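# Pack every drink into the upright canvas bag

## Task

Get every drink resting on the bottom inside the canvas bag, with the bag still upright and its sides raised. It only counts if everything stays that way without the robot holding anything in place. Finish by opening the grippers and pulling both arms away.

## Robot and tools

Robot: two arms, left_arm and right_arm, each with six revolute joints and a parallel gripper. Arm bases in the scene frame: left_arm at (+0.045, +0.348, 0) m, quat_wxyz (+0.999, 0, 0, +0.045); right_arm at (-0.011, -0.284, 0) m, quat_wxyz (+0.996, 0, 0, -0.092). Scene frame: origin on the table surface midway between the arms, +z up, +x away from the robot over the table, +y toward left_arm. The names left and right are labels only, not image sides.

Joint order in every row and every per-joint list: waist (joint1), shoulder (joint2), elbow (joint3), wrist pitch (joint4), wrist yaw (joint5), wrist roll (joint6). Stated ranges in radians: waist -2.618 to 3.054, shoulder 0.000 to 3.142, elbow 0.000 to 3.142, wrist pitch -1.571 to 1.571, wrist yaw -1.571 to 1.571, wrist roll -2.094 to 2.094. True ends may differ by up to 0.036 rad.

The row: one flat list of 14 numbers, each in [-1, 1], covering both arms even when one is idle: left_arm's six joint numbers then its gripper number, then right_arm's six joint numbers and gripper number. Joint numbers are scaled offsets, not poses: 1.0 equals 1.202 rad for the waist, 1.258 for the shoulder, 1.238 for the elbow, 2.073 for wrist pitch, 2.022 for wrist yaw and for wrist roll. The gripper number is absolute: +1 fully open, -1 closed.

execute_actions(actions): a list of actions run in sequence. Each action is a table of up to 15 rows; each row lasts one control step (1/30 s), and if fewer than 15 rows are given the final row repeats to fill 15 steps. In each row, joint offsets are measured from the angles the arm had when that action began (for a call's first action, the last angles reported), not from the previous row. If an action would push a joint more than 0.036 rad beyond its range, that action is refused for both arms; a malformed action, or a bad first action, rejects the entire call. An empty list simply returns the current state and images.

move(target, speed, blocking): target is one 14-number row as above; its joint offsets are counted from the Joint positions shown in the latest result that includes them. All joints follow synchronized paths, so grippers travel on curves; paths last between 0.5 and 10 s and stop early at 10 s. speed is the peak rate in rad/s of the joint with the longest travel, 0.01 to 2, default 0.5. Paths do not avoid obstacles or the other arm. Faster moves strike harder, and aiming further past a contact presses harder. blocking=false returns after 0.5 s while motion continues; until a result shows it ended, further moves and execute_actions are rejected, so use wait or stop first.

wait(seconds): 0 to 10 s, holding the last commands; returns early if a running move ends. stop(): brakes a running move (needs room; fingers keep going). zoom_image(camera, region): enlarges part of a camera's latest image; region is [x0, y0, x1, y1] in pixels, origin top-left, at most 504 by 504. Cameras: cam_head_left, cam_head_right, cam_high, cam_low, cam_left_wrist, cam_right_wrist, all 896x504. read_manual(section) returns only licence text. finished_scene(scene) ends the current scene by its number; it is irreversible.

Results: the state line left_arm: ... | right_arm: ... gives each gripper's end_effector_position (metres, scene frame; the point between the pads about 1 cm behind the fingertips, less accurate at long reach) and end_effector_quat_wxyz. Fingers point along the gripper's +z and close along its y. Joint positions list the six angles in radians plus the gripper opening in metres (0.093 open to 0.000 closed); Joint velocities give their rates; Joint targets shows what the joints are currently driven toward. grip_measured is the gripper motor on the -1..+1 scale: pads touch near -0.94 and each mm of object width adds about 0.0208 (per-gripper bias up to 0.02). On a held rigid object the opening reads up to about 12 mm below its width. To keep a grip, keep sending the same closing number; sending lower presses harder. A move adds a move: line with how it ended (done, off_target, moving, held, fault), limits=held or limits=none, and each arm's joint furthest from its target. Other lines: joint sent to its limit; joint command not followed (a clearance check altered targets); FAULT and OVER-TEMPERATURE FAULT (arm stopped); MOTOR HOT (from 75 °C; 90 °C stops that arm for 10 s, 100 °C makes it go limp and drop).

Motion limits: each step, a joint's target can lead its measured angle by at most 0.202 (waist), 0.258 (shoulder), 0.238 (elbow), 0.573 (wrist pitch), 0.522 (wrist yaw, roll) rad, and targets are scaled back if they would move the gripper over 70 mm; large offsets thus need several actions, and an unfinished motion must be commanded again. Friction can leave a joint about 0.031 rad short, and smaller commands may do nothing.

Avoid: knocking or placing any rigid item off the table, letting the arms collide or press on each other, dropping or slamming objects, hard shoves, tipping or collapsing the bag, and long loaded holds that heat motors. Occasional external tugs on held items or pushes on loose ones may occur. Before finishing, release the drinks inside the bag and withdraw both arms.

Each tool is called after ">>>" as name(argument=value, ...) on one line, values as JSON.

## Session

I'll start by looking at the current state of the scene.

>>> execute_actions(actions=[])

Scene clock: 0.00 s.
left_arm: end_effector_position=(+0.4806, +0.0961, +0.2732) grip_measured=+0.987 end_effector_quat_wxyz=(+0.345, +0.131, +0.929, -0.036) | right_arm: end_effector_position=(+0.3722, -0.2606, +0.3447) grip_measured=+1.000 end_effector_quat_wxyz=(+0.257, +0.508, +0.778, +0.266)
Joint names: [waist, shoulder, elbow, wrist pitch, wrist yaw, wrist roll]
Joint positions: left_arm=[-0.691  1.971  2.148 -1.072 -0.229 -0.239  0.093] | right_arm=[ 0.176  1.544  1.911 -1.194 -0.159  1.211  0.093]
Joint velocities: left_arm=[ 0.012  0.002  0.002 -0.051 -0.007 -0.051  0.   ] | right_arm=[ 0.002 -0.022  0.012 -0.007 -0.007 -0.066  0.   ]
Joint targets: left_arm=[-0.691 1.971 2.148 -1.072 -0.229 -0.239] | right_arm=[0.176 1.544 1.911 -1.194 -0.159 1.211]

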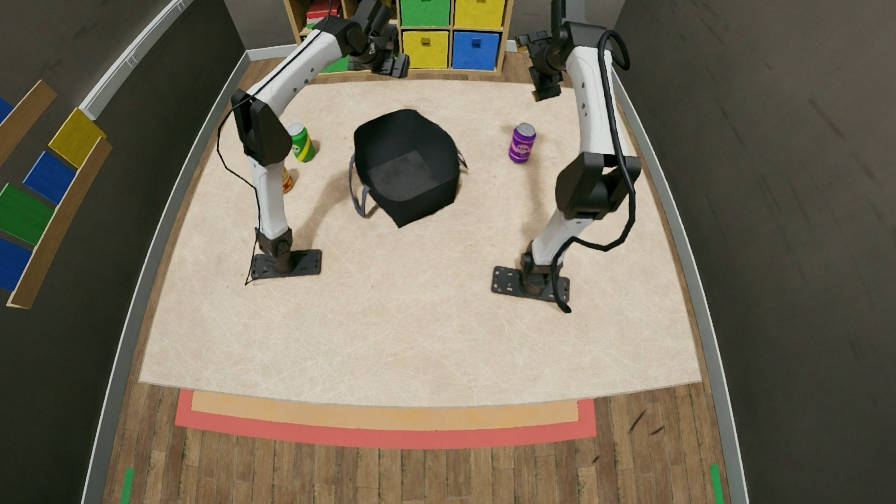

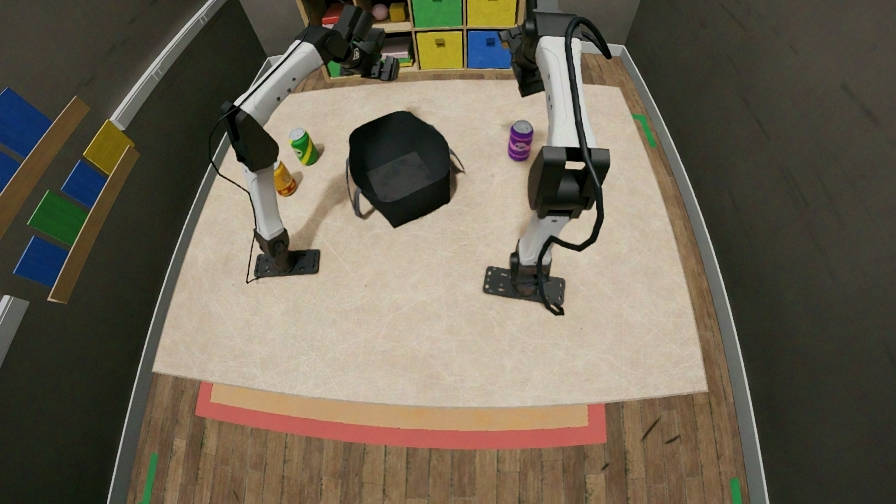

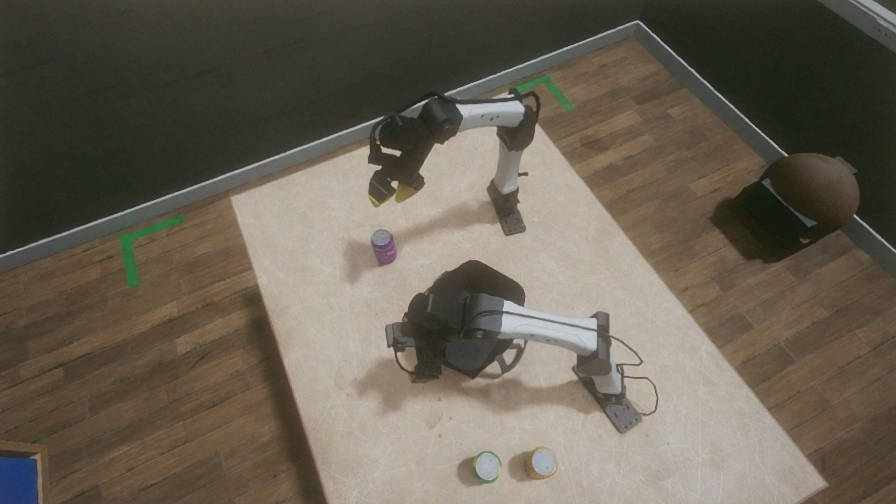

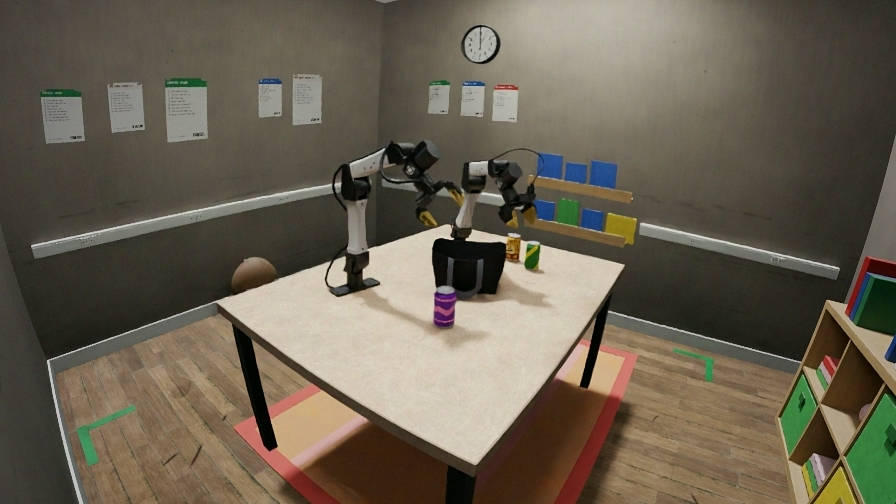

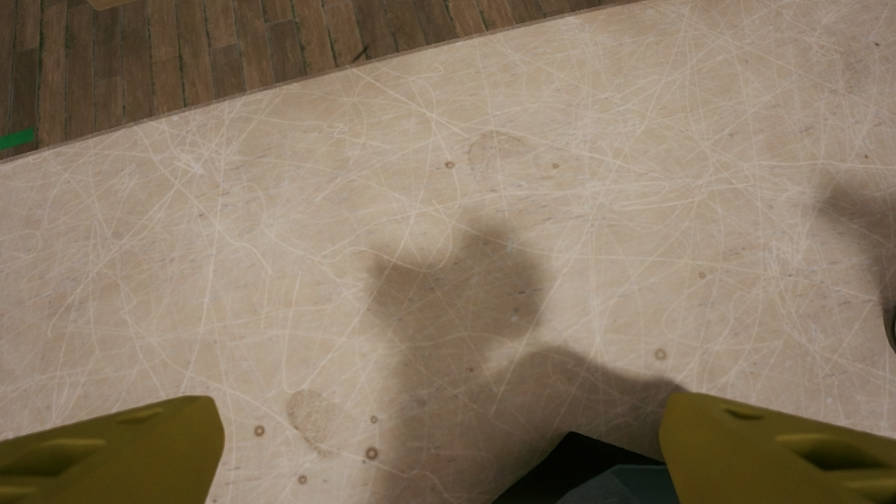

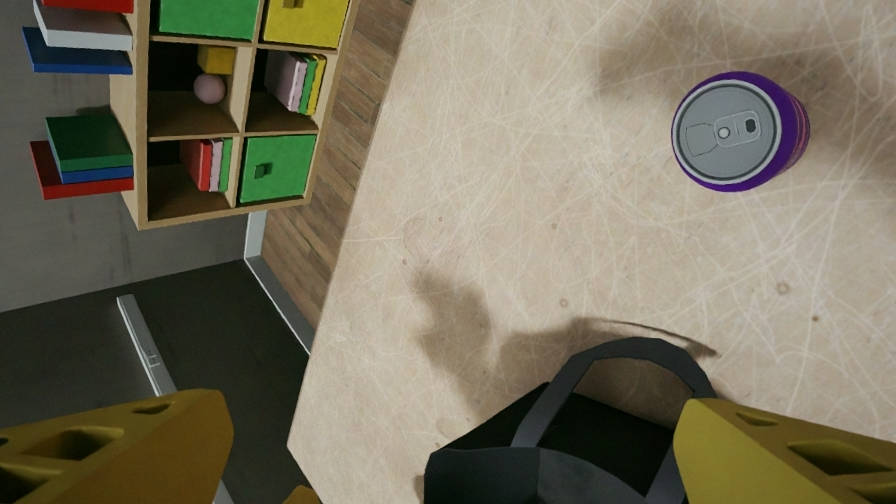

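>>> zoom_image(camera="cam_head_left", region=[230, 60, 580, 310])

>>> zoom_image(camera="cam_high", region=[300, 200, 700, 504])

>>> zoom_image(camera="cam_low", region=[320, 130, 640, 350])

Region (230, 60, 580, 310) of cam_head_left's 896x504 image, scaled by 1.440, with more detail than that image has; it fills the top 360 rows of this view, and the rest is white.

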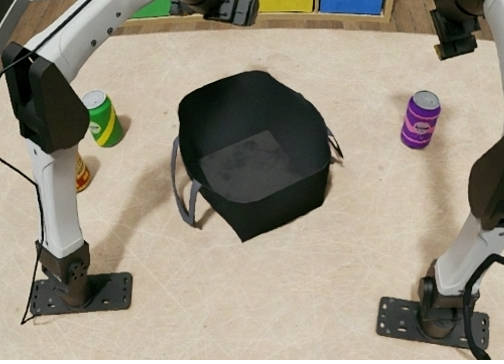

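Region (300, 200, 700, 504) of cam_high's 896x504 image, scaled by 1.260, with more detail than that image has; it fills the top 383 rows of this view, and the rest is white.

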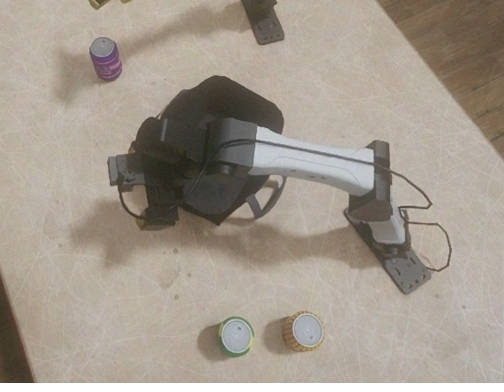

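Region (320, 130, 640, 350) of cam_low's 896x504 image, scaled by 1.575, with more detail than that image has; it fills the top 346 rows of this view, and the rest is white.

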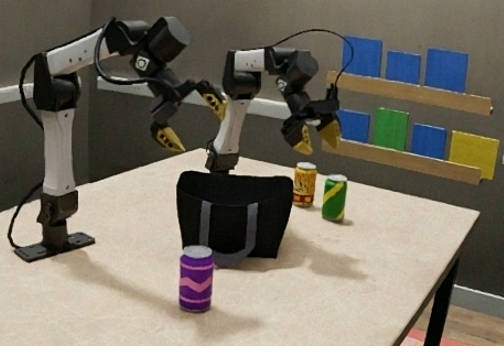

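>>> zoom_image(camera="cam_head_left", region=[335, 95, 485, 245])

>>> zoom_image(camera="cam_head_right", region=[330, 95, 480, 245])

Region (335, 95, 485, 245) of cam_head_left's 896x504 image, scaled by 3.360, with more detail than that image has.

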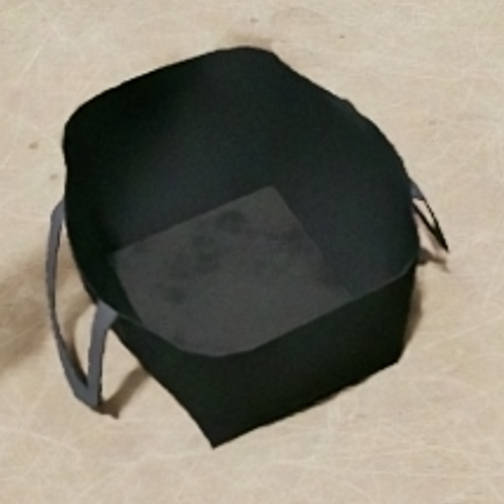

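Region (330, 95, 480, 245) of cam_head_right's 896x504 image, scaled by 3.360, with more detail than that image has.

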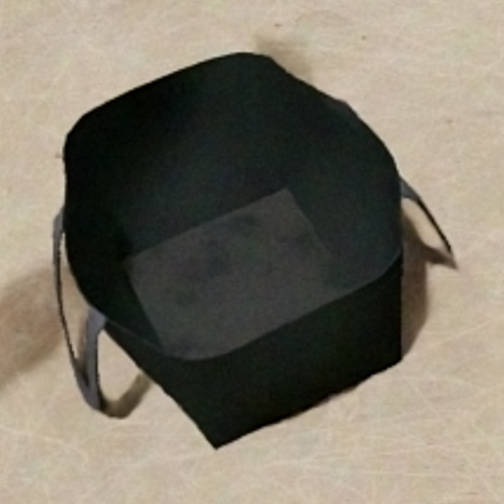

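>>> zoom_image(camera="cam_head_left", region=[230, 200, 350, 300])

>>> zoom_image(camera="cam_head_left", region=[475, 225, 595, 325])

>>> zoom_image(camera="cam_head_right", region=[255, 110, 355, 210])

Region (230, 200, 350, 300) of cam_head_left's 896x504 image, scaled by 4.200, with more detail than that image has.

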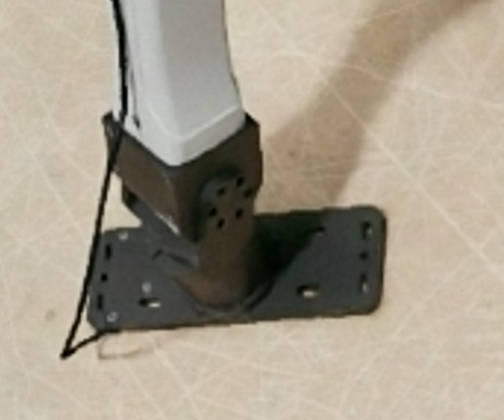

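Region (475, 225, 595, 325) of cam_head_left's 896x504 image, scaled by 4.200, with more detail than that image has.

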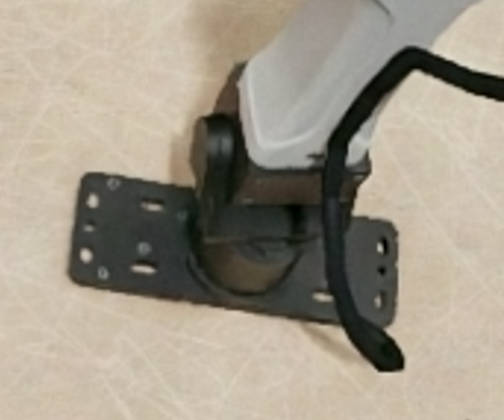

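Region (255, 110, 355, 210) of cam_head_right's 896x504 image, scaled by 5.040, with more detail than that image has.

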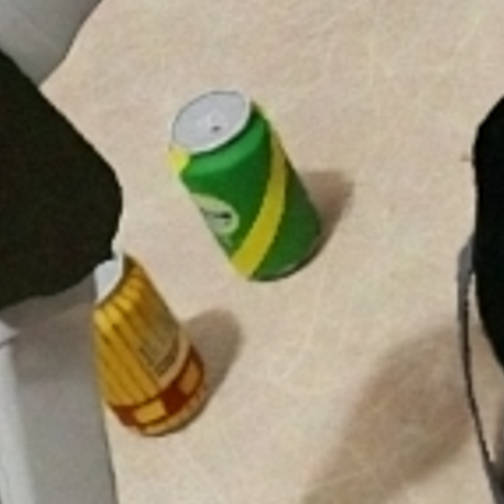

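>>> zoom_image(camera="cam_head_left", region=[200, 50, 320, 130])

>>> zoom_image(camera="cam_head_left", region=[490, 60, 650, 180])

>>> zoom_image(camera="cam_head_left", region=[110, 340, 210, 420])

>>> zoom_image(camera="cam_head_left", region=[640, 340, 740, 420])

Region (200, 50, 320, 130) of cam_head_left's 896x504 image, scaled by 4.200, with more detail than that image has.

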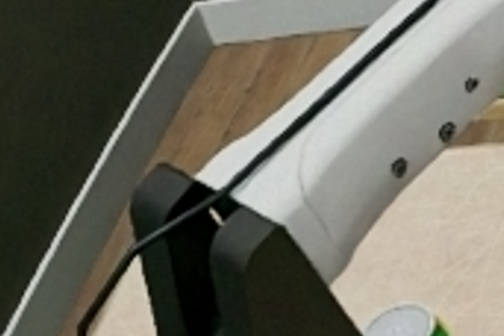

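Region (490, 60, 650, 180) of cam_head_left's 896x504 image, scaled by 3.150, with more detail than that image has; it fills the top 378 rows of this view, and the rest is white.

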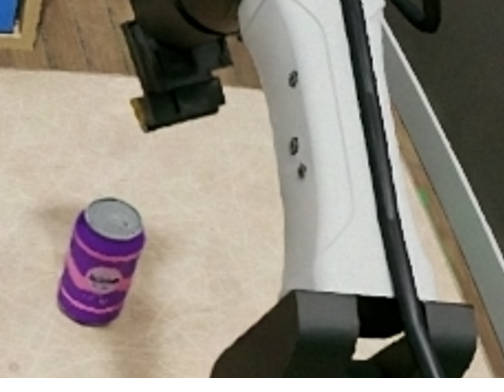

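Region (110, 340, 210, 420) of cam_head_left's 896x504 image, scaled by 5.040, with more detail than that image has; it fills the top 403 rows of this view, and the rest is white.

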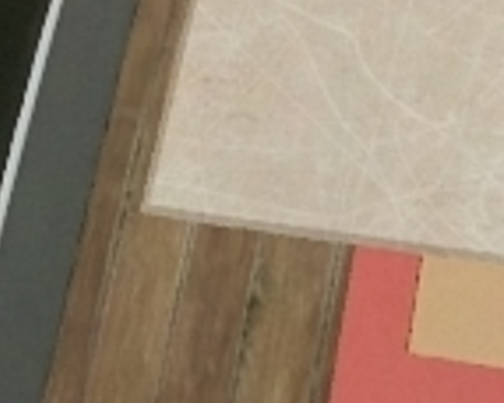

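Region (640, 340, 740, 420) of cam_head_left's 896x504 image, scaled by 5.040, with more detail than that image has; it fills the top 403 rows of this view, and the rest is white.

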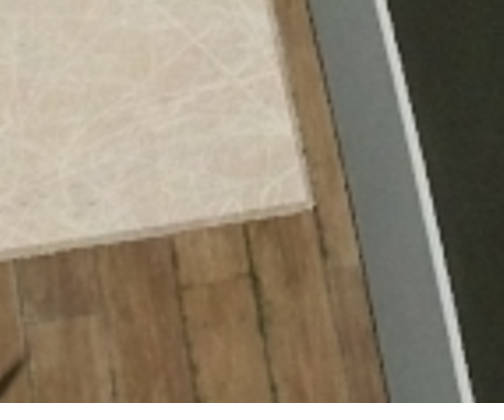

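>>> zoom_image(camera="cam_head_left", region=[160, 100, 280, 220])

>>> zoom_image(camera="cam_head_left", region=[590, 80, 710, 240])

>>> zoom_image(camera="cam_head_left", region=[260, 110, 350, 210])

Region (160, 100, 280, 220) of cam_head_left's 896x504 image, scaled by 4.200, with more detail than that image has.

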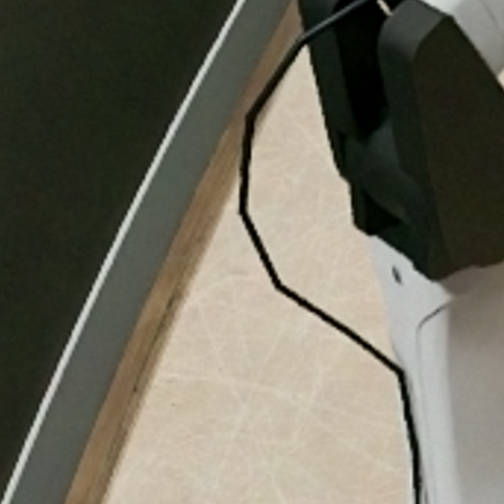

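Region (590, 80, 710, 240) of cam_head_left's 896x504 image, scaled by 3.150, with more detail than that image has; it fills the left 378 columns of this view, and the rest is white.

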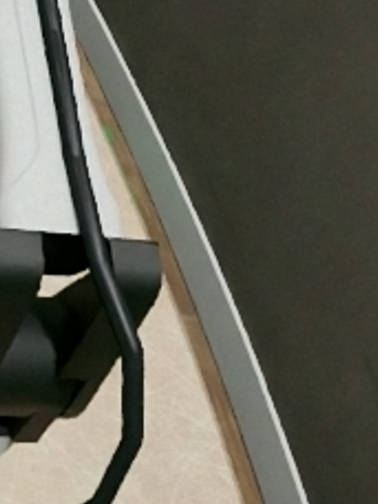

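Region (260, 110, 350, 210) of cam_head_left's 896x504 image, scaled by 5.040, with more detail than that image has; it fills the left 454 columns of this view, and the rest is white.

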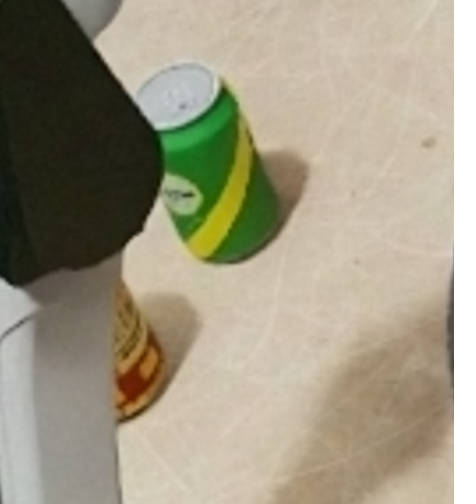

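>>> move(target=[0.5291, -0.0755, -0.2019, -0.1930, 0.1133, 0.1182, 1, -0.0369, 0.3653, 0.1241, -0.1192, 0.0786, -0.5989, 1], speed=1.2)

Scene clock: 122.00 s.
left_arm: end_effector_position=(+0.4258, +0.3632, +0.1919) grip_measured=+0.987 end_effector_quat_wxyz=(+0.073, -0.020, +0.997, +0.007) | right_arm: end_effector_position=(+0.4075, -0.3021, +0.1928) grip_measured=+1.000 end_effector_quat_wxyz=(+0.106, +0.028, +0.994, +0.001)
Joint names: [waist, shoulder, elbow, wrist pitch, wrist yaw, wrist roll]
Joint positions: left_arm=[-0.056  1.891  1.922 -1.455 -0.011 -0.006  0.093] | right_arm=[ 0.139  1.987  2.048 -1.42  -0.007  0.011  0.093]
Joint velocities: left_arm=[-0.017  0.002  0.002 -0.066 -0.007 -0.022 -0.001] | right_arm=[ 0.002  0.002  0.002 -0.022 -0.007 -0.066  0.   ]
Joint targets: left_arm=[-0.055 1.876 1.898 -1.472 0.000 -0.001] | right_arm=[0.132 2.003 2.065 -1.441 0.000 -0.001]
move: off_target (left_arm, right_arm); limits=none; left_arm: farthest joint: the elbow, 0.024 radians from its target (0.250 radians at the start); right_arm: farthest joint: the wrist pitch, 0.022 radians from its target (0.247 radians at the start)

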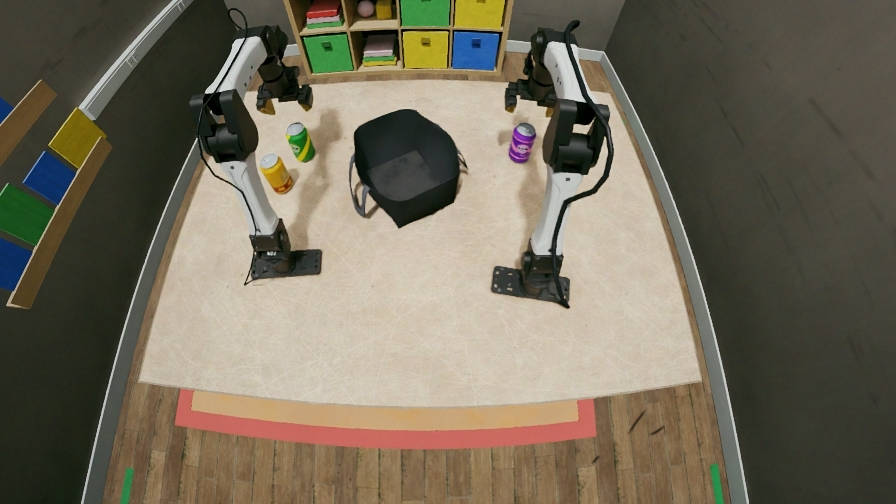

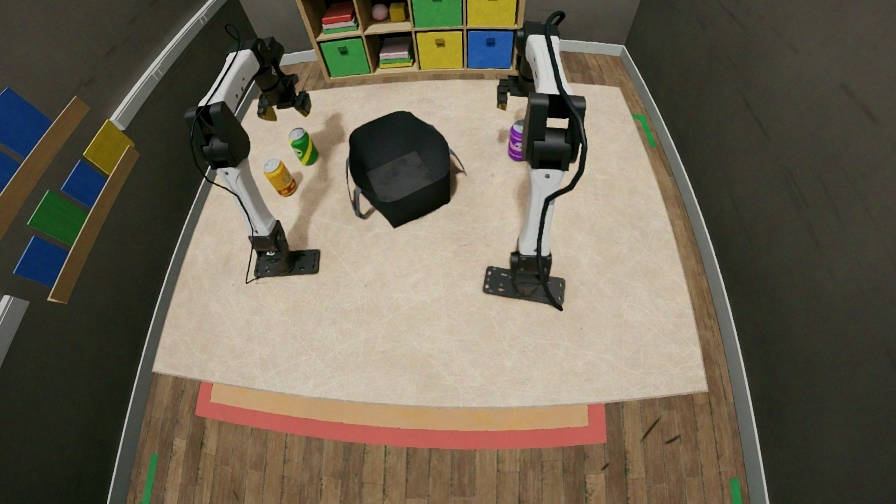

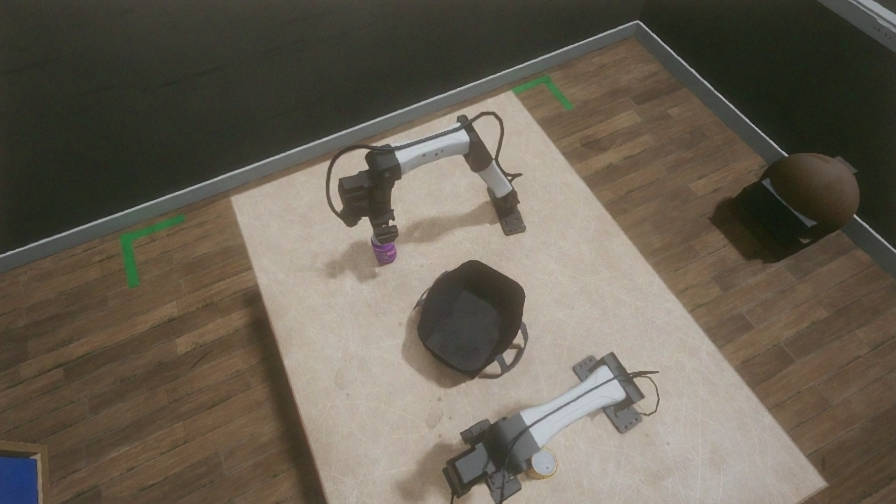

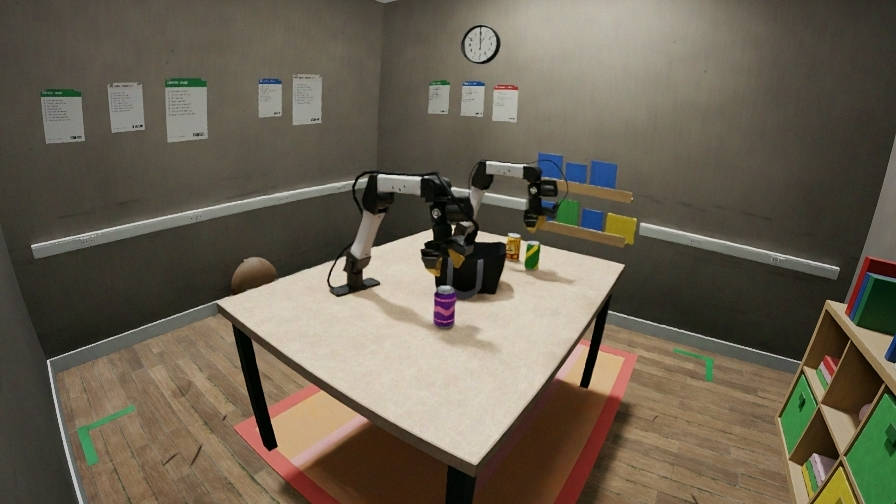

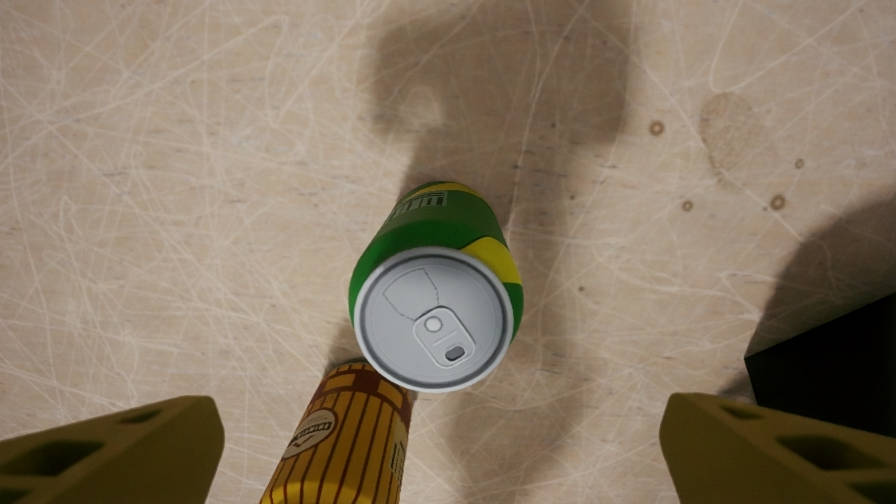

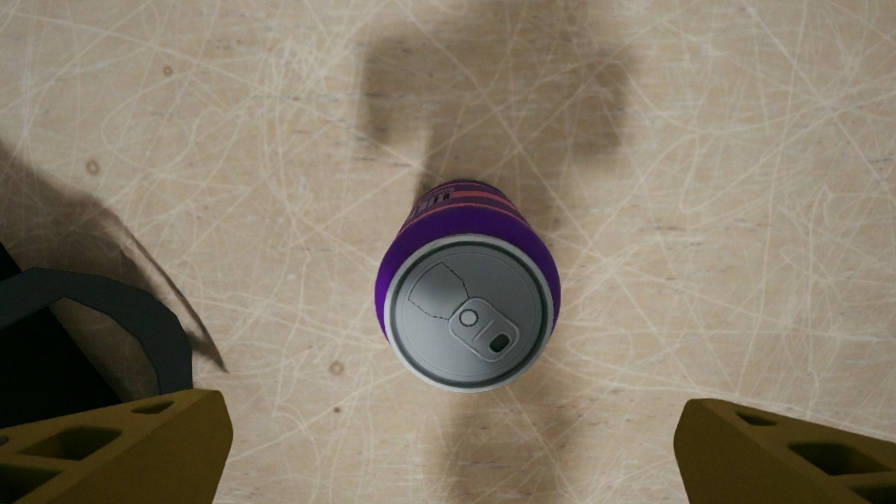

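>>> zoom_image(camera="cam_low", region=[400, 225, 560, 345])

>>> zoom_image(camera="cam_high", region=[395, 245, 555, 395])

>>> zoom_image(camera="cam_head_left", region=[240, 70, 340, 210])

Region (400, 225, 560, 345) of cam_low's 896x504 image, scaled by 3.150, with more detail than that image has; it fills the top 378 rows of this view, and the rest is white.

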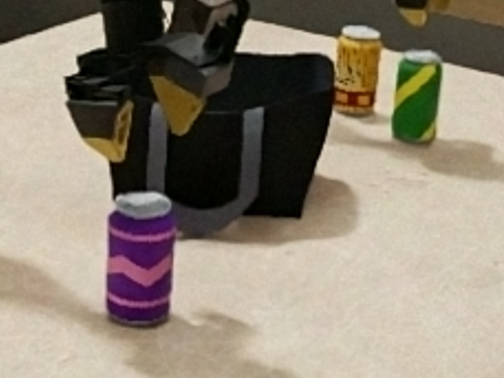

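Region (395, 245, 555, 395) of cam_high's 896x504 image, scaled by 3.150, with more detail than that image has; it fills the top 472 rows of this view, and the rest is white.

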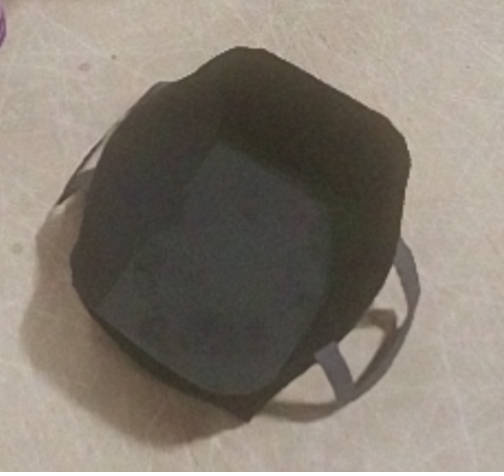

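Region (240, 70, 340, 210) of cam_head_left's 896x504 image, scaled by 3.600, with more detail than that image has; it fills the left 360 columns of this view, and the rest is white.

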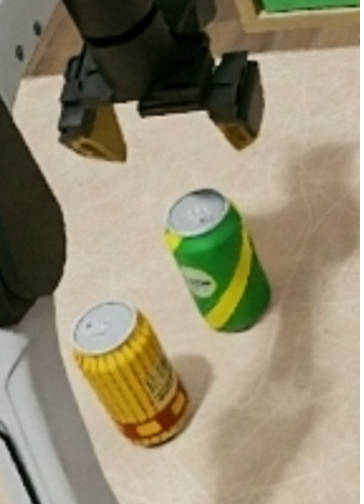

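>>> move(target=[0.0083, 0.0811, -0.2367, 0.1093, 0.0054, 0.0025, 1, -0.0150, 0.1598, -0.0977, 0.0473, 0.0035, -0.0059, 1], speed=0.4)

Scene clock: 243.43 s.
left_arm: end_effector_position=(+0.4195, +0.3630, +0.0896) grip_measured=+0.987 end_effector_quat_wxyz=(-0.003, -0.020, +1.000, +0.006) | right_arm: end_effector_position=(+0.4147, -0.3072, +0.0944) grip_measured=+1.000 end_effector_quat_wxyz=(+0.010, +0.034, +0.999, +0.003)
Joint names: [waist, shoulder, elbow, wrist pitch, wrist yaw, wrist roll]
Joint positions: left_arm=[-0.056  1.982  1.649 -1.244 -0.011 -0.006  0.093] | right_arm=[ 0.128  2.17   1.951 -1.331 -0.006  0.01   0.093]
Joint velocities: left_arm=[-0.017 -0.007 -0.007  0.007  0.007 -0.051  0.001] | right_arm=[-0.027 -0.012  0.002 -0.022  0.081  0.007  0.   ]
Joint targets: left_arm=[-0.046 1.993 1.629 -1.229 -0.001 -0.001] | right_arm=[0.121 2.188 1.927 -1.322 0.000 -0.001]
move: off_target (right_arm); limits=none; left_arm: farthest joint: the elbow, 0.020 radians from its target (0.293 radians at the start); right_arm: farthest joint: the elbow, 0.024 radians from its target (0.120 radians at the start)

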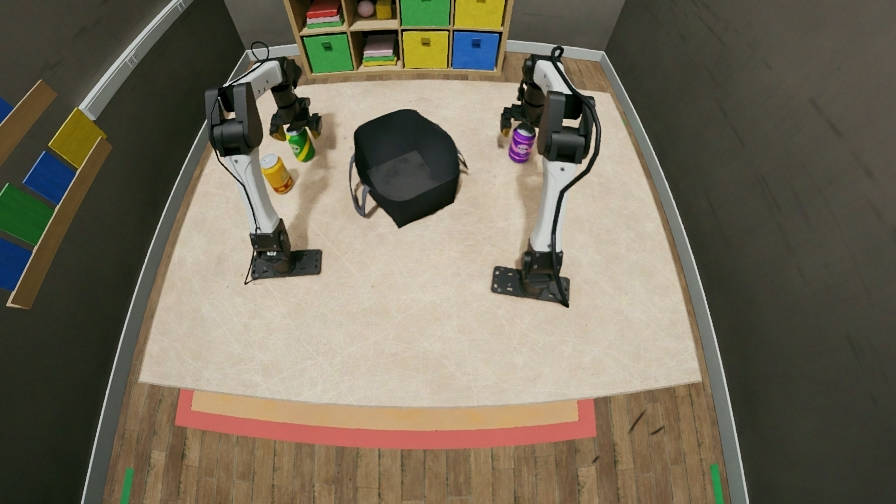

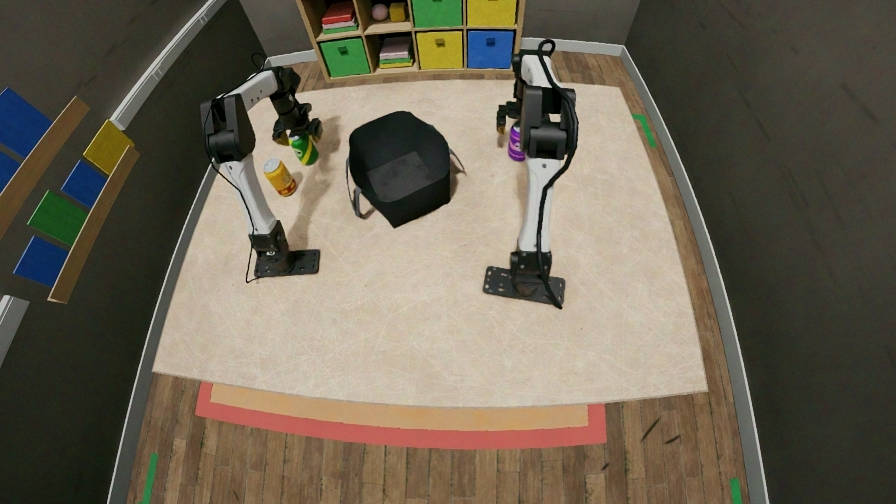

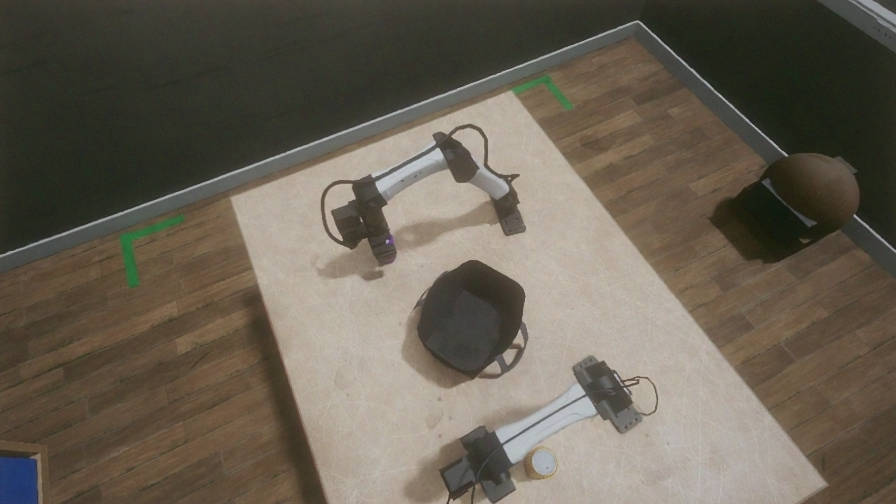

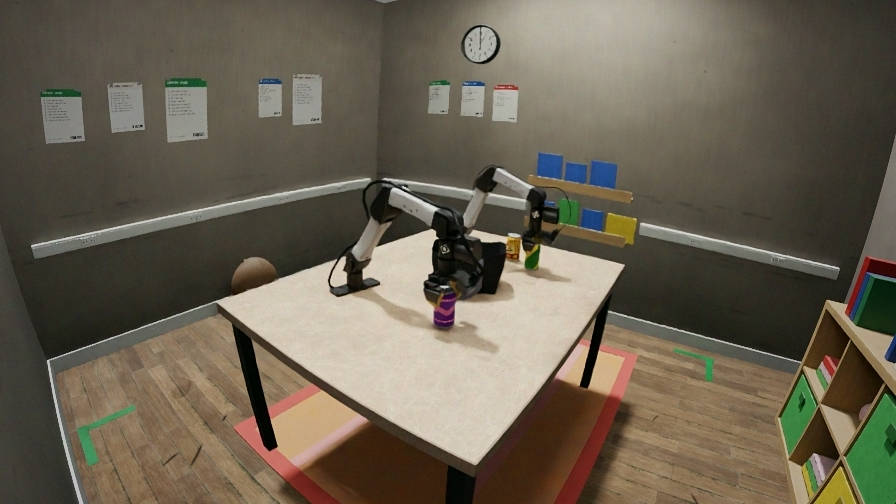

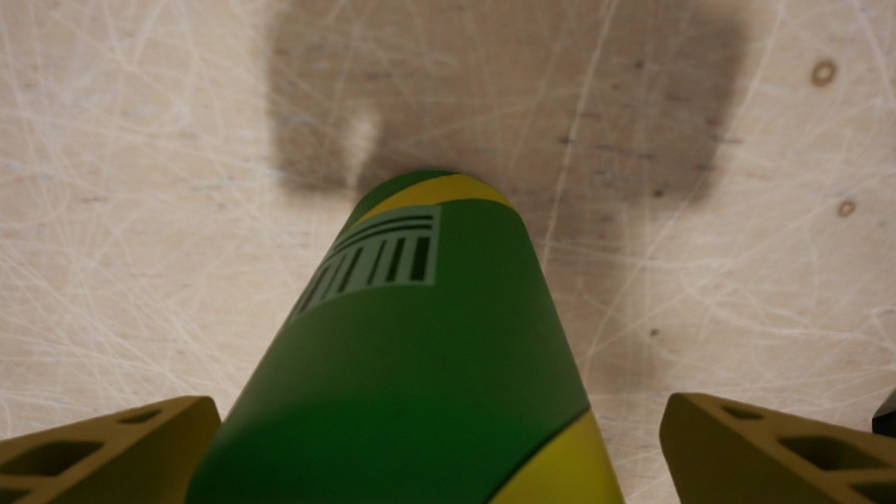

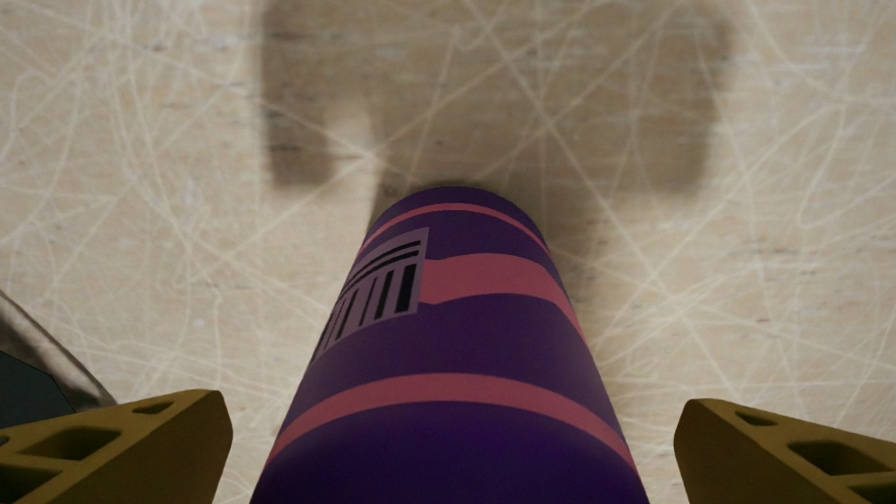

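>>> execute_actions(actions=[[[0.011,0.0087,-0.016,0.007,0.005,0.002,1, -0.006,0.0143,-0.022,0.004,0.003,-0.005,1],[0.014,0.0087,-0.016,0.007,0.005,0.002,1, -0.006,0.0143,-0.025,0.004,0.003,-0.005,1],[0.017,0.0087,-0.016,0.007,0.005,0.002,0.97, -0.006,0.0143,-0.028,0.004,0.003,-0.005,0.97],[0.019,0.0087,-0.016,0.007,0.005,0.002,0.94, -0.006,0.0143,-0.03,0.004,0.003,-0.005,0.94],[0.021,0.0087,-0.016,0.007,0.005,0.002,0.91, -0.006,0.0143,-0.032,0.004,0.003,-0.005,0.91],[0.021,0.0087,-0.016,0.007,0.005,0.002,0.88, -0.006,0.0143,-0.033,0.004,0.003,-0.005,0.88],[0.021,0.0087,-0.016,0.007,0.005,0.002,0.85, -0.006,0.0143,-0.033,0.004,0.003,-0.005,0.85],[0.021,0.0087,-0.016,0.007,0.005,0.002,0.82, -0.006,0.0143,-0.033,0.004,0.003,-0.005,0.82],[0.021,0.0087,-0.016,0.007,0.005,0.002,0.79, -0.006,0.0143,-0.033,0.004,0.003,-0.005,0.79],[0.021,0.0087,-0.016,0.007,0.005,0.002,0.76, -0.006,0.0143,-0.033,0.004,0.003,-0.005,0.76],[0.021,0.0087,-0.016,0.007,0.005,0.002,0.73, -0.006,0.0143,-0.033,0.004,0.003,-0.005,0.73],[0.021,0.0087,-0.016,0.007,0.005,0.002,0.70, -0.006,0.0143,-0.033,0.004,0.003,-0.005,0.70]]])

Scene clock: 293.93 s.
left_arm: end_effector_position=(+0.4192, +0.3700, +0.0896) grip_measured=+0.702 end_effector_quat_wxyz=(-0.003, -0.029, +1.000, +0.005) | right_arm: end_effector_position=(+0.4120, -0.3070, +0.0911) grip_measured=+0.702 end_effector_quat_wxyz=(+0.005, +0.034, +0.999, +0.003)
Joint names: [waist, shoulder, elbow, wrist pitch, wrist yaw, wrist roll]
Joint positions: left_arm=[-0.037  1.982  1.649 -1.243 -0.011 -0.006  0.079] | right_arm=[ 0.128  2.17   1.938 -1.329 -0.006  0.01   0.079]
Joint velocities: left_arm=[-0.002  0.002 -0.007 -0.037 -0.007  0.051  0.001] | right_arm=[ 0.002  0.012  0.007 -0.022 -0.037  0.037  0.   ]
Joint targets: left_arm=[-0.031 1.993 1.629 -1.229 -0.001 -0.002] | right_arm=[0.120 2.188 1.910 -1.323 -0.000 0.000]

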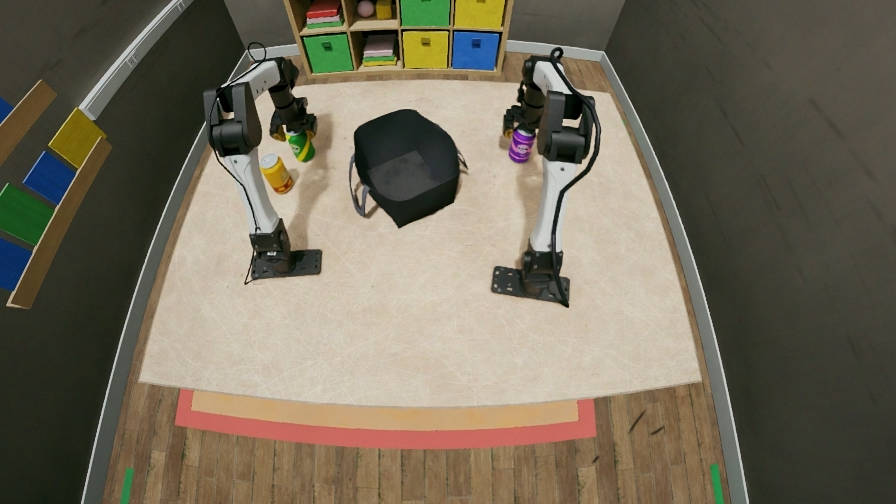

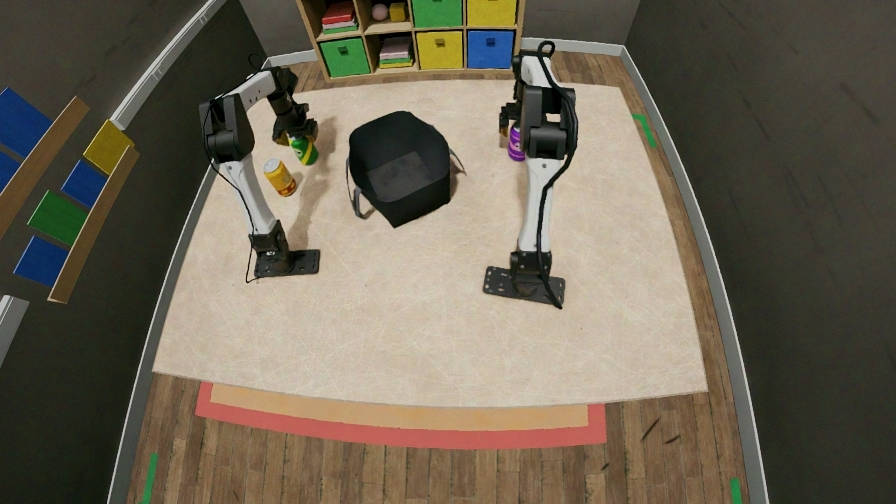

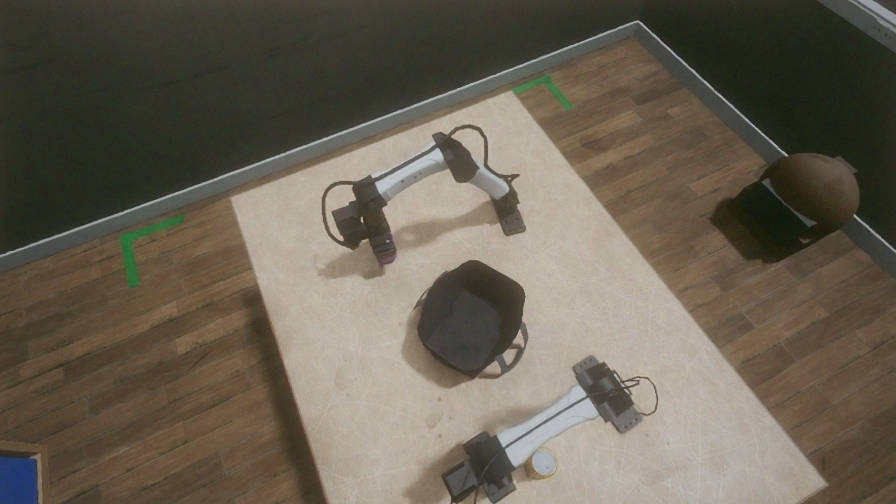

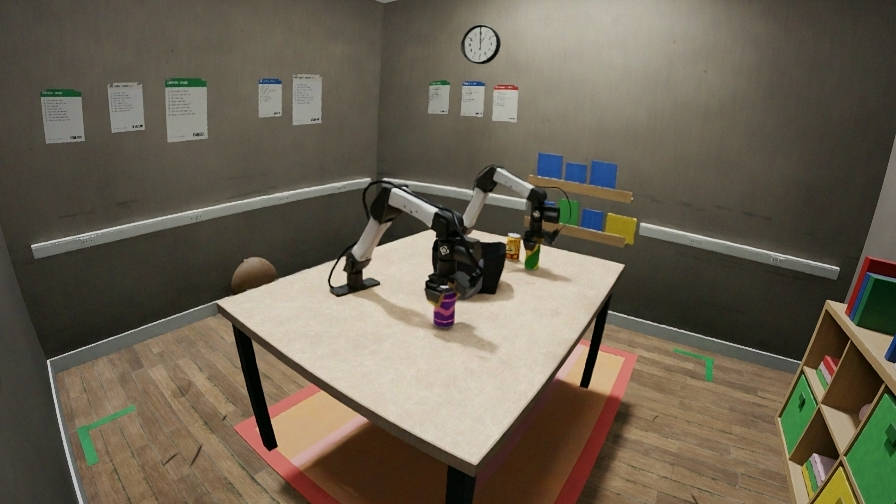

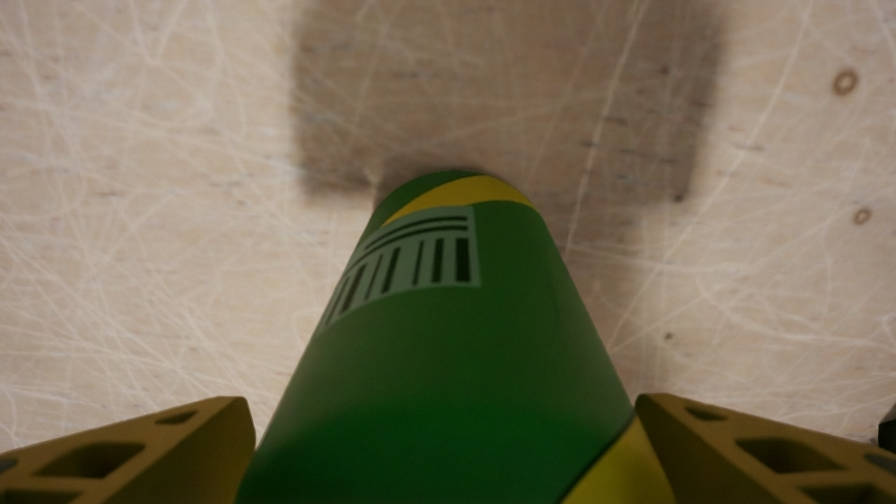

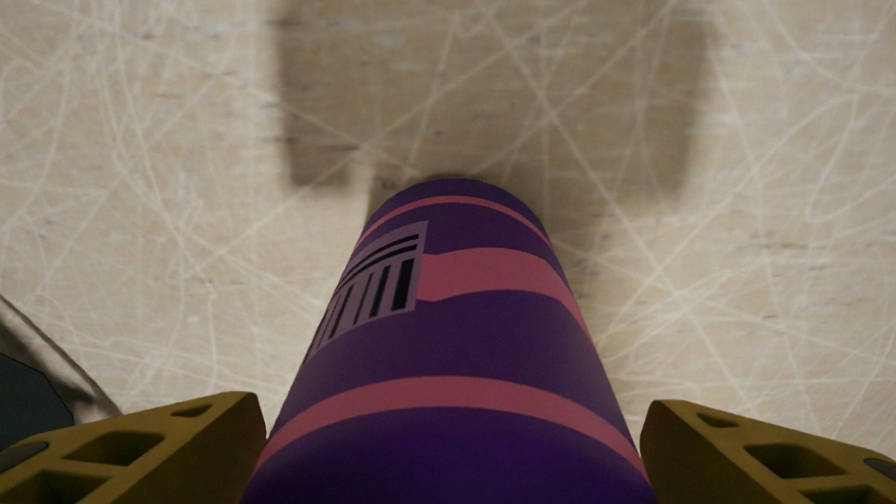

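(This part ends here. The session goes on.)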